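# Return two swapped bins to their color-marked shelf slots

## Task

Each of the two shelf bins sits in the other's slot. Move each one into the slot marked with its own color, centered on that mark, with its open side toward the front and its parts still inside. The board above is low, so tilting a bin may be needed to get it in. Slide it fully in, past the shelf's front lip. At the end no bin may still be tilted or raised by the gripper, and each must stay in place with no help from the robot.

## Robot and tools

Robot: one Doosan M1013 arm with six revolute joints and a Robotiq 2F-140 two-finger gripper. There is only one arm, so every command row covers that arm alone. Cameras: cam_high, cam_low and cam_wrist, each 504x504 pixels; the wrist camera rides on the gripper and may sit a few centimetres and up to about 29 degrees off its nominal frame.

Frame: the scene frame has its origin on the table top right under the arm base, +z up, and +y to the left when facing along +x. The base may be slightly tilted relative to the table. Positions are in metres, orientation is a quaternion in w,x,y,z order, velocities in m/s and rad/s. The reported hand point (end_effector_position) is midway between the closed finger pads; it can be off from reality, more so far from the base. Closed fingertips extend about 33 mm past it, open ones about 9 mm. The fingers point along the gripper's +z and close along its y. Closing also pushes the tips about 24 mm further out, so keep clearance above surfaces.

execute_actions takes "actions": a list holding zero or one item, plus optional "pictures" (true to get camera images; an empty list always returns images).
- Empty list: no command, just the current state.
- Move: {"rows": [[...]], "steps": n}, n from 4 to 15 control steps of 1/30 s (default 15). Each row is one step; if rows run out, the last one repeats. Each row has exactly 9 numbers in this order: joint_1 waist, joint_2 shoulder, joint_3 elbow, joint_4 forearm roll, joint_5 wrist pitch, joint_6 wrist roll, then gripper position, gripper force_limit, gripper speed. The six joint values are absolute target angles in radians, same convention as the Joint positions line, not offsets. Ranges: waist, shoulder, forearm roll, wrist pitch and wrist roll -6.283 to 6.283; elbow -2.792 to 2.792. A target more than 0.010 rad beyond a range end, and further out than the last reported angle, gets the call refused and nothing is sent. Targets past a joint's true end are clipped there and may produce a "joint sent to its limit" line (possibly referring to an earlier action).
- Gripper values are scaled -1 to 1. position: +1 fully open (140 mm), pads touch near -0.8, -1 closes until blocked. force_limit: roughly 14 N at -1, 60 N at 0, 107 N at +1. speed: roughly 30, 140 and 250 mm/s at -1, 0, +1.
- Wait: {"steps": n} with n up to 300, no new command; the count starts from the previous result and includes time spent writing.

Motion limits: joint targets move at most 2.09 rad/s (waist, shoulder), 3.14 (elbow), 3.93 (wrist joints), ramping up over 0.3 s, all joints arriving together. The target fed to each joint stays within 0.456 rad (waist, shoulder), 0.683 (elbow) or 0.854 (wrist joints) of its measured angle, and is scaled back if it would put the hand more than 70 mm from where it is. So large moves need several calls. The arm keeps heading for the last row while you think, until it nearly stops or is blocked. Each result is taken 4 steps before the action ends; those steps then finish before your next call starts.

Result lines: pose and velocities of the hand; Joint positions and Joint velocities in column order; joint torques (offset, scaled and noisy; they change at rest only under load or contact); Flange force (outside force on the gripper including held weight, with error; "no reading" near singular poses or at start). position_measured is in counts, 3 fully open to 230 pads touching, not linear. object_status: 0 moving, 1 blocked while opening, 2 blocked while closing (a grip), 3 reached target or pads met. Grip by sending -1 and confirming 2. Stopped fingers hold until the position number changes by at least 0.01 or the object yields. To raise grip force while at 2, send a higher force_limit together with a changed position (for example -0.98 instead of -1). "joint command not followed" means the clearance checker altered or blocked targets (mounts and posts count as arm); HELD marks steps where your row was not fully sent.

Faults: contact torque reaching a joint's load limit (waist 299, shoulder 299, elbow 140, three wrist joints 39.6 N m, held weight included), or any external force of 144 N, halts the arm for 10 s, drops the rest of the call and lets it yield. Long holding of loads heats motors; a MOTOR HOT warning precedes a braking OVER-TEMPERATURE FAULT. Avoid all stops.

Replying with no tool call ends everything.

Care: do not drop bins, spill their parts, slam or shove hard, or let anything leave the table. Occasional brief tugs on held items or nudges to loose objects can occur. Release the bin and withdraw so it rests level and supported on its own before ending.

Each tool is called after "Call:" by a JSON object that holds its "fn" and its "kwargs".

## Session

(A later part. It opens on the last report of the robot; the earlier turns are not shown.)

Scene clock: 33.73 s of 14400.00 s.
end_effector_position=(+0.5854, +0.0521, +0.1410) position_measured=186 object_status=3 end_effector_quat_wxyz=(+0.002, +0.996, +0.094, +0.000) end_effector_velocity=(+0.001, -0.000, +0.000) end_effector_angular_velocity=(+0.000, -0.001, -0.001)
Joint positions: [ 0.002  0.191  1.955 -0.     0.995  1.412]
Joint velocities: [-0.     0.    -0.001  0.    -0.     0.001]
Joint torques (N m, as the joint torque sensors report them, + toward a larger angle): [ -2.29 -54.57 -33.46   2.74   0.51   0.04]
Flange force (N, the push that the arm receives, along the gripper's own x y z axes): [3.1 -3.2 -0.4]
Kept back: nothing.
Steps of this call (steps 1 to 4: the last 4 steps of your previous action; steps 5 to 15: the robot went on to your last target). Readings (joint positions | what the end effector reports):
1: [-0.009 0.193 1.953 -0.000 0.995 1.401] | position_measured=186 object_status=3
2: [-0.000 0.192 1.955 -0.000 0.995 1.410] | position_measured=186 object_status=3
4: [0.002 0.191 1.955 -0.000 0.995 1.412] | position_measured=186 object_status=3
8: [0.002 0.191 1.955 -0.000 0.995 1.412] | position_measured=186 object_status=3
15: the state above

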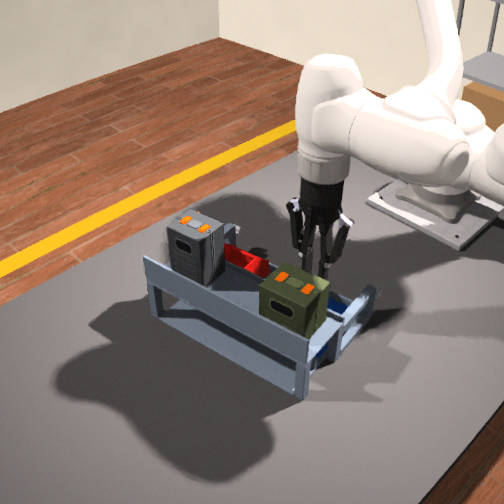

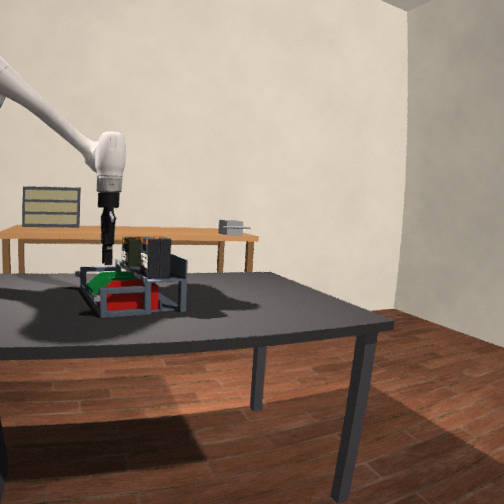

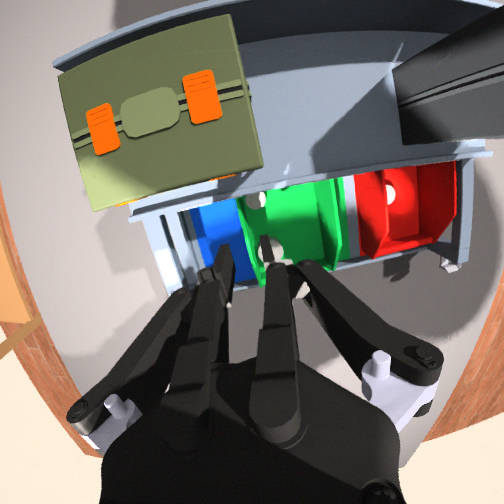

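Call:
{"fn": "execute_actions", "kwargs": {"actions": [{"rows":[[0.002,0.23,1.9887,0,0.923,1.412,-0.45,0.5,-0.5],[0.002,0.23,1.9887,0,0.923,1.412,-0.45,0.5,-0.5],[0.002,0.23,1.9887,0,0.923,1.412,-0.45,0.5,-0.5],[0.002,0.23,1.9887,0,0.923,1.412,-0.45,0.5,-0.5],[0.002,0.23,1.9887,0,0.923,1.412,-0.45,0.5,-0.5],[0.002,0.23,1.9887,0,0.923,1.412,-0.45,0.5,-0.5],[0.002,0.2535,2.009,0,0.8791,1.412,-0.45,0.5,-0.5]],"steps":15}]}}

Call:
{"fn": "execute_actions", "kwargs": {"actions": [{"rows":[[0.002,0.2535,2.009,0,0.8791,1.412,-1,0.5,-0.5]],"steps":15}]}}

Call:
{"fn": "execute_actions", "kwargs": {"actions": [{"rows":[[0.002,0.2535,2.009,0,0.8791,1.412,-1,0.5,-0.5],[0.002,0.2535,2.009,0,0.8791,1.412,-1,0.5,-0.5],[0.002,0.2535,2.009,0,0.8791,1.412,-1,0.5,-0.5],[0.002,0.2535,2.009,0,0.8791,1.412,-1,0.5,-0.5],[0.002,0.2535,2.009,0,0.8791,1.412,-1,0.5,-0.5],[0.002,0.254,2.004,0,0.8836,1.412,-1,0.5,-0.5]],"steps":12}]}}

Call:
{"fn": "execute_actions", "kwargs": {"actions": [{"rows":[[-0.014,0.256,2.0015,0,0.884,1.398,-1,0.5,-0.5],[-0.014,0.256,2.0015,0,0.884,1.398,-1,0.5,-0.5],[-0.014,0.256,2.0015,0,0.884,1.398,-1,0.5,-0.5],[-0.03,0.258,1.999,0,0.8846,1.383,-1,0.5,-0.5],[-0.03,0.258,1.999,0,0.8846,1.383,-1,0.5,-0.5],[-0.03,0.258,1.999,0,0.8846,1.383,-1,0.5,-0.5],[-0.047,0.26,1.9965,0,0.885,1.368,-1,0.5,-0.5],[-0.047,0.26,1.9965,0,0.885,1.368,-1,0.5,-0.5],[-0.047,0.26,1.9965,0,0.885,1.368,-1,0.5,-0.5],[-0.063,0.2624,1.994,0,0.8853,1.354,-1,0.5,-0.5]],"steps":15}]}}

Call:
{"fn": "execute_actions", "kwargs": {"actions": [{"rows":[[-0.063,0.2632,1.9947,0,0.8838,1.354,-1,0.5,-0.5]],"steps":12}]}}

Call:
{"fn": "execute_actions", "kwargs": {"actions": [{"rows":[[-0.063,0.2632,1.9947,0,0.8838,1.354,-0.45,0.5,-0.5]],"steps":15}]}}

Call:
{"fn": "execute_actions", "kwargs": {"actions": [{"rows":[[-0.063,0.2,1.943,0,0.9986,1.354,-0.45,0.5,-0.5]],"steps":15}]}}

Call:
{"fn": "execute_actions", "kwargs": {"actions": [{"rows":[[-0.1,-0.194,2.0275,0,1.308,1.33,-0.45,0.5,-0.5]],"steps":15}]}}

Call:
{"fn": "execute_actions", "kwargs": {"actions": [{"steps":25}], "pictures": true}}

Call:
{"fn": "zoom_image", "kwargs": {"camera": "cam_wrist", "region": [130,80,430,280]}}

Scene clock: 34.63 s of 14400.00 s.
end_effector_position=(+0.5844, +0.0518, +0.0804) position_measured=186 object_status=3 end_effector_quat_wxyz=(+0.002, +0.996, +0.094, -0.000) end_effector_velocity=(+0.012, +0.000, -0.009) end_effector_angular_velocity=(+0.000, -0.024, +0.001)
Joint positions: [ 0.002  0.254  2.009 -0.     0.88   1.412]
Joint velocities: [-0.     0.015  0.    -0.    -0.039 -0.001]
Joint torques (N m, as the joint torque sensors report them, + toward a larger angle): [  1.18 -89.52 -44.68   4.02  -0.17   0.06]
Flange force (N, the push that the arm receives, along the gripper's own x y z axes): [2.1 -2.9 -7.2]
Steps of this call (steps 1 to 15: the robot went on to your last target; step 16: nothing new was sent; steps 17 to 27: the first 11 steps of this action). Readings (joint positions | what the end effector reports):
17: [0.002 0.192 1.956 -0.000 0.994 1.412] | position_measured=186 object_status=3
18: [0.002 0.195 1.959 0.000 0.987 1.412] | position_measured=186 object_status=3
20: [0.002 0.220 1.981 0.000 0.941 1.412] | position_measured=186 object_status=3
24: [0.002 0.234 1.991 0.000 0.915 1.412] | position_measured=186 object_status=3
27: the state above

Scene clock: 35.13 s of 14400.00 s.
end_effector_position=(+0.5847, +0.0518, +0.0805) position_measured=229 object_status=0 end_effector_quat_wxyz=(+0.002, +0.996, +0.094, +0.000) end_effector_velocity=(+0.001, -0.000, +0.000) end_effector_angular_velocity=(-0.000, -0.001, +0.001)
Joint positions: [ 0.002  0.254  2.009 -0.     0.879  1.412]
Joint velocities: [-0.     0.    -0.001 -0.    -0.    -0.   ]
Joint torques (N m, as the joint torque sensors report them, + toward a larger angle): [ -2.67 -45.08 -27.83   3.    -1.05  -0.37]
Flange force (N, the push that the arm receives, along the gripper's own x y z axes): [-7.8 -5.5 -19.4]
Steps of this call (steps 1 to 4: the last 4 steps of your previous action; steps 5 to 15: the first 11 steps of this action). Readings (joint positions | what the end effector reports):
5: [0.002 0.254 2.009 -0.000 0.879 1.412] | position_measured=186 object_status=0
6: [0.002 0.254 2.009 -0.000 0.879 1.412] | position_measured=188 object_status=0
8: [0.002 0.254 2.009 -0.000 0.879 1.412] | position_measured=197 object_status=0
12: [0.002 0.254 2.009 -0.000 0.879 1.412] | position_measured=216 object_status=0
15: the state above

Scene clock: 35.53 s of 14400.00 s.
end_effector_position=(+0.5866, +0.0519, +0.0824) position_measured=231 object_status=3 end_effector_quat_wxyz=(+0.002, +0.996, +0.094, +0.001) end_effector_velocity=(+0.014, +0.001, +0.014) end_effector_angular_velocity=(+0.001, -0.008, -0.001)
Joint positions: [ 0.002  0.254  2.005 -0.     0.883  1.412]
Joint velocities: [ 0.     0.    -0.032  0.001  0.024  0.001]
Joint torques (N m, as the joint torque sensors report them, + toward a larger angle): [ -2.54 -49.32 -23.73   2.24   1.23  -0.07]
Flange force (N, the push that the arm receives, along the gripper's own x y z axes): [0.9 -4.3 -3.8]
Steps of this call (steps 1 to 4: the last 4 steps of your previous action; steps 5 to 12: the first 8 steps of this action). Readings (joint positions | what the end effector reports):
5: [0.002 0.254 2.009 -0.000 0.879 1.412] | position_measured=231 object_status=0
6: [0.002 0.254 2.009 -0.000 0.879 1.412] | position_measured=231 object_status=3
8: [0.002 0.254 2.009 -0.000 0.879 1.412] | position_measured=231 object_status=3
12: the state above

Scene clock: 36.03 s of 14400.00 s.
end_effector_position=(+0.5930, +0.0204, +0.0821) position_measured=231 object_status=3 end_effector_quat_wxyz=(+0.002, +0.996, +0.091, +0.000) end_effector_velocity=(+0.024, -0.128, -0.001) end_effector_angular_velocity=(-0.000, -0.001, -0.015)
Joint positions: [-0.051  0.261  1.996 -0.     0.885  1.364]
Joint velocities: [-0.215  0.029 -0.035 -0.     0.005 -0.2  ]
Joint torques (N m, as the joint torque sensors report them, + toward a larger angle): [-19.6  -47.23 -33.13   1.87   0.21  -0.42]
Flange force (N, the push that the arm receives, along the gripper's own x y z axes): [-2.0 -7.1 -5.4]
Steps of this call (steps 1 to 4: the last 4 steps of your previous action; steps 5 to 15: the first 11 steps of this action). Readings (joint positions | what the end effector reports):
5: [0.002 0.254 2.004 -0.000 0.884 1.412] | position_measured=231 object_status=3
6: [-0.001 0.254 2.003 -0.000 0.884 1.410] | position_measured=231 object_status=3
8: [-0.013 0.256 2.002 -0.000 0.884 1.399] | position_measured=231 object_status=3
12: [-0.034 0.258 1.998 -0.000 0.885 1.379] | position_measured=231 object_status=3
15: the state above

Scene clock: 36.43 s of 14400.00 s.
end_effector_position=(+0.5942, +0.0135, +0.0811) position_measured=231 object_status=3 end_effector_quat_wxyz=(+0.002, +0.996, +0.090, +0.000) end_effector_velocity=(-0.001, +0.000, -0.000) end_effector_angular_velocity=(+0.000, +0.000, -0.000)
Joint positions: [-0.063  0.263  1.995 -0.     0.884  1.354]
Joint velocities: [ 0.    -0.001  0.001  0.    -0.    -0.   ]
Joint torques (N m, as the joint torque sensors report them, + toward a larger angle): [ -2.12 -58.63 -32.08   2.73   1.     0.22]
Flange force (N, the push that the arm receives, along the gripper's own x y z axes): [-0.2 -2.9 1.0]
Steps of this call (steps 1 to 4: the last 4 steps of your previous action; steps 5 to 12: the first 8 steps of this action). Readings (joint positions | what the end effector reports):
5: [-0.063 0.262 1.994 -0.000 0.885 1.354] | position_measured=231 object_status=3
6: [-0.063 0.263 1.994 -0.000 0.885 1.354] | position_measured=231 object_status=3
8: [-0.063 0.263 1.994 -0.000 0.884 1.354] | position_measured=231 object_status=3
12: the state above

Scene clock: 36.93 s of 14400.00 s.
end_effector_position=(+0.5942, +0.0135, +0.0811) position_measured=188 object_status=0 end_effector_quat_wxyz=(+0.002, +0.996, +0.090, +0.000) end_effector_velocity=(+0.000, -0.000, +0.000) end_effector_angular_velocity=(-0.000, -0.001, +0.000)
Joint positions: [-0.063  0.263  1.995 -0.     0.884  1.354]
Joint velocities: [-0. -0. -0. -0. -0. -0.]
Joint torques (N m, as the joint torque sensors report them, + toward a larger angle): [ -3.39 -56.74 -29.72   2.76   0.44   0.05]
Flange force (N, the push that the arm receives, along the gripper's own x y z axes): [2.4 -4.9 -3.9]
Steps of this call (steps 1 to 4: the last 4 steps of your previous action; steps 5 to 15: the first 11 steps of this action). Readings (joint positions | what the end effector reports):
5: [-0.063 0.263 1.995 -0.000 0.884 1.354] | position_measured=231 object_status=0
6: [-0.063 0.263 1.995 -0.000 0.884 1.354] | position_measured=231 object_status=0
8: [-0.063 0.263 1.995 -0.000 0.884 1.354] | position_measured=220 object_status=0
12: [-0.063 0.263 1.995 -0.000 0.884 1.354] | position_measured=201 object_status=0
15: the state above

Scene clock: 37.43 s of 14400.00 s.
end_effector_position=(+0.5939, +0.0137, +0.1421) position_measured=186 object_status=3 end_effector_quat_wxyz=(+0.002, +0.996, +0.090, +0.000) end_effector_velocity=(-0.000, -0.001, -0.001) end_effector_angular_velocity=(-0.001, +0.003, +0.000)
Joint positions: [-0.063  0.2    1.943  0.     0.999  1.354]
Joint velocities: [-0.     0.002 -0.    -0.002  0.001  0.   ]
Joint torques (N m, as the joint torque sensors report them, + toward a larger angle): [ -1.56 -51.25 -30.52   2.91   0.75  -0.31]
Flange force (N, the push that the arm receives, along the gripper's own x y z axes): [3.9 -1.4 -3.4]
Steps of this call (steps 1 to 4: the last 4 steps of your previous action; steps 5 to 15: the first 11 steps of this action). Readings (joint positions | what the end effector reports):
5: [-0.063 0.263 1.995 -0.000 0.884 1.354] | position_measured=186 object_status=0
6: [-0.063 0.260 1.992 -0.000 0.891 1.354] | position_measured=186 object_status=3
8: [-0.063 0.231 1.968 -0.000 0.945 1.354] | position_measured=186 object_status=3
12: [-0.063 0.200 1.943 0.000 0.998 1.354] | position_measured=186 object_status=3
15: the state above

Scene clock: 37.93 s of 14400.00 s.
end_effector_position=(+0.4997, +0.0067, +0.2428) position_measured=186 object_status=3 end_effector_quat_wxyz=(+0.002, +0.996, +0.087, +0.000) end_effector_velocity=(-0.368, -0.016, +0.319) end_effector_angular_velocity=(+0.000, -0.006, -0.027)
Joint positions: [-0.084 -0.029  1.992 -0.     1.178  1.34 ]
Joint velocities: [-0.077 -0.822  0.175  0.001  0.64  -0.051]
Joint torques (N m, as the joint torque sensors report them, + toward a larger angle): [ -3.36 -35.13 -36.32   3.64   0.87   0.05]
Flange force (N, the push that the arm receives, along the gripper's own x y z axes): [0.0 -7.3 0.0]
Steps of this call (steps 1 to 4: the last 4 steps of your previous action; steps 5 to 15: the first 11 steps of this action). Readings (joint positions | what the end effector reports):
5: [-0.063 0.200 1.943 0.000 0.999 1.354] | position_measured=186 object_status=3
6: [-0.063 0.196 1.944 -0.000 1.002 1.354] | position_measured=186 object_status=3
8: [-0.066 0.166 1.951 -0.000 1.026 1.352] | position_measured=186 object_status=3
12: [-0.077 0.054 1.974 -0.000 1.113 1.345] | position_measured=186 object_status=3
15: the state above

Scene clock: 38.77 s of 14400.00 s.
end_effector_position=(+0.4214, +0.0048, +0.3000) position_measured=186 object_status=3 end_effector_quat_wxyz=(+0.002, +0.996, +0.084, +0.000) end_effector_velocity=(+0.000, +0.000, +0.000) end_effector_angular_velocity=(+0.000, -0.001, -0.000)
Joint positions: [-0.1   -0.194  2.028 -0.     1.308  1.33 ]
Joint velocities: [-0.     0.    -0.001  0.001  0.     0.   ]
Joint torques (N m, as the joint torque sensors report them, + toward a larger angle): [ -1.68 -20.01 -37.79   3.95   0.78  -0.3 ]
Flange force (N, the push that the arm receives, along the gripper's own x y z axes): [4.5 -3.7 -2.1]
Kept back: nothing.
Steps of this call (steps 1 to 4: the last 4 steps of your previous action; steps 5 to 25: the robot went on to your last target). Readings (joint positions | what the end effector reports):
1: [-0.087 -0.056 1.998 -0.000 1.200 1.338] | position_measured=186 object_status=3
2: [-0.090 -0.084 2.004 -0.000 1.222 1.337] | position_measured=186 object_status=3
4: [-0.095 -0.139 2.016 -0.000 1.265 1.333] | position_measured=186 object_status=3
8: [-0.100 -0.194 2.027 -0.000 1.308 1.330] | position_measured=186 object_status=3
25: the state above

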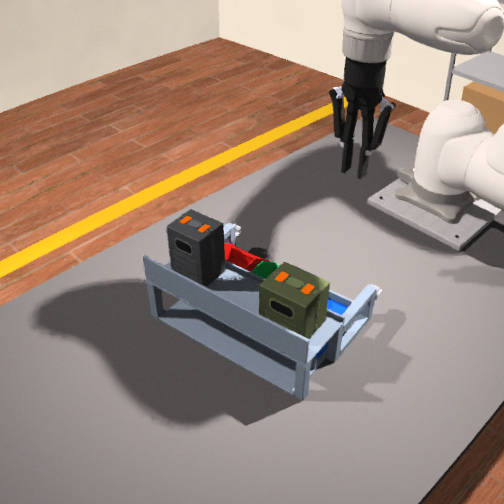

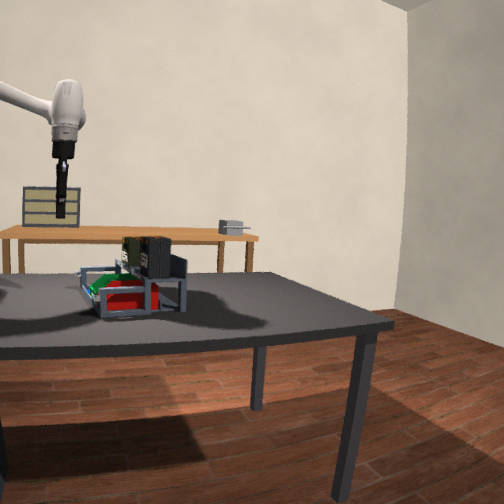

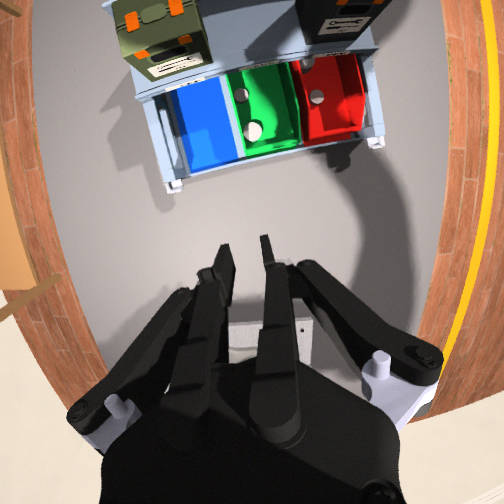

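Region (130, 80, 430, 280) of cam_wrist's 504x504 image, scaled by 1.680, with more detail than that image has.

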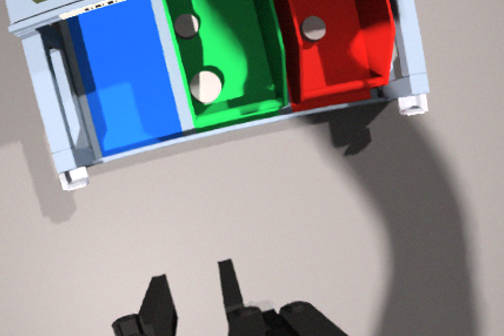

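Call:
{"fn": "finished_scene", "kwargs": {"scene": 2}}

The scene is finished: the task was done.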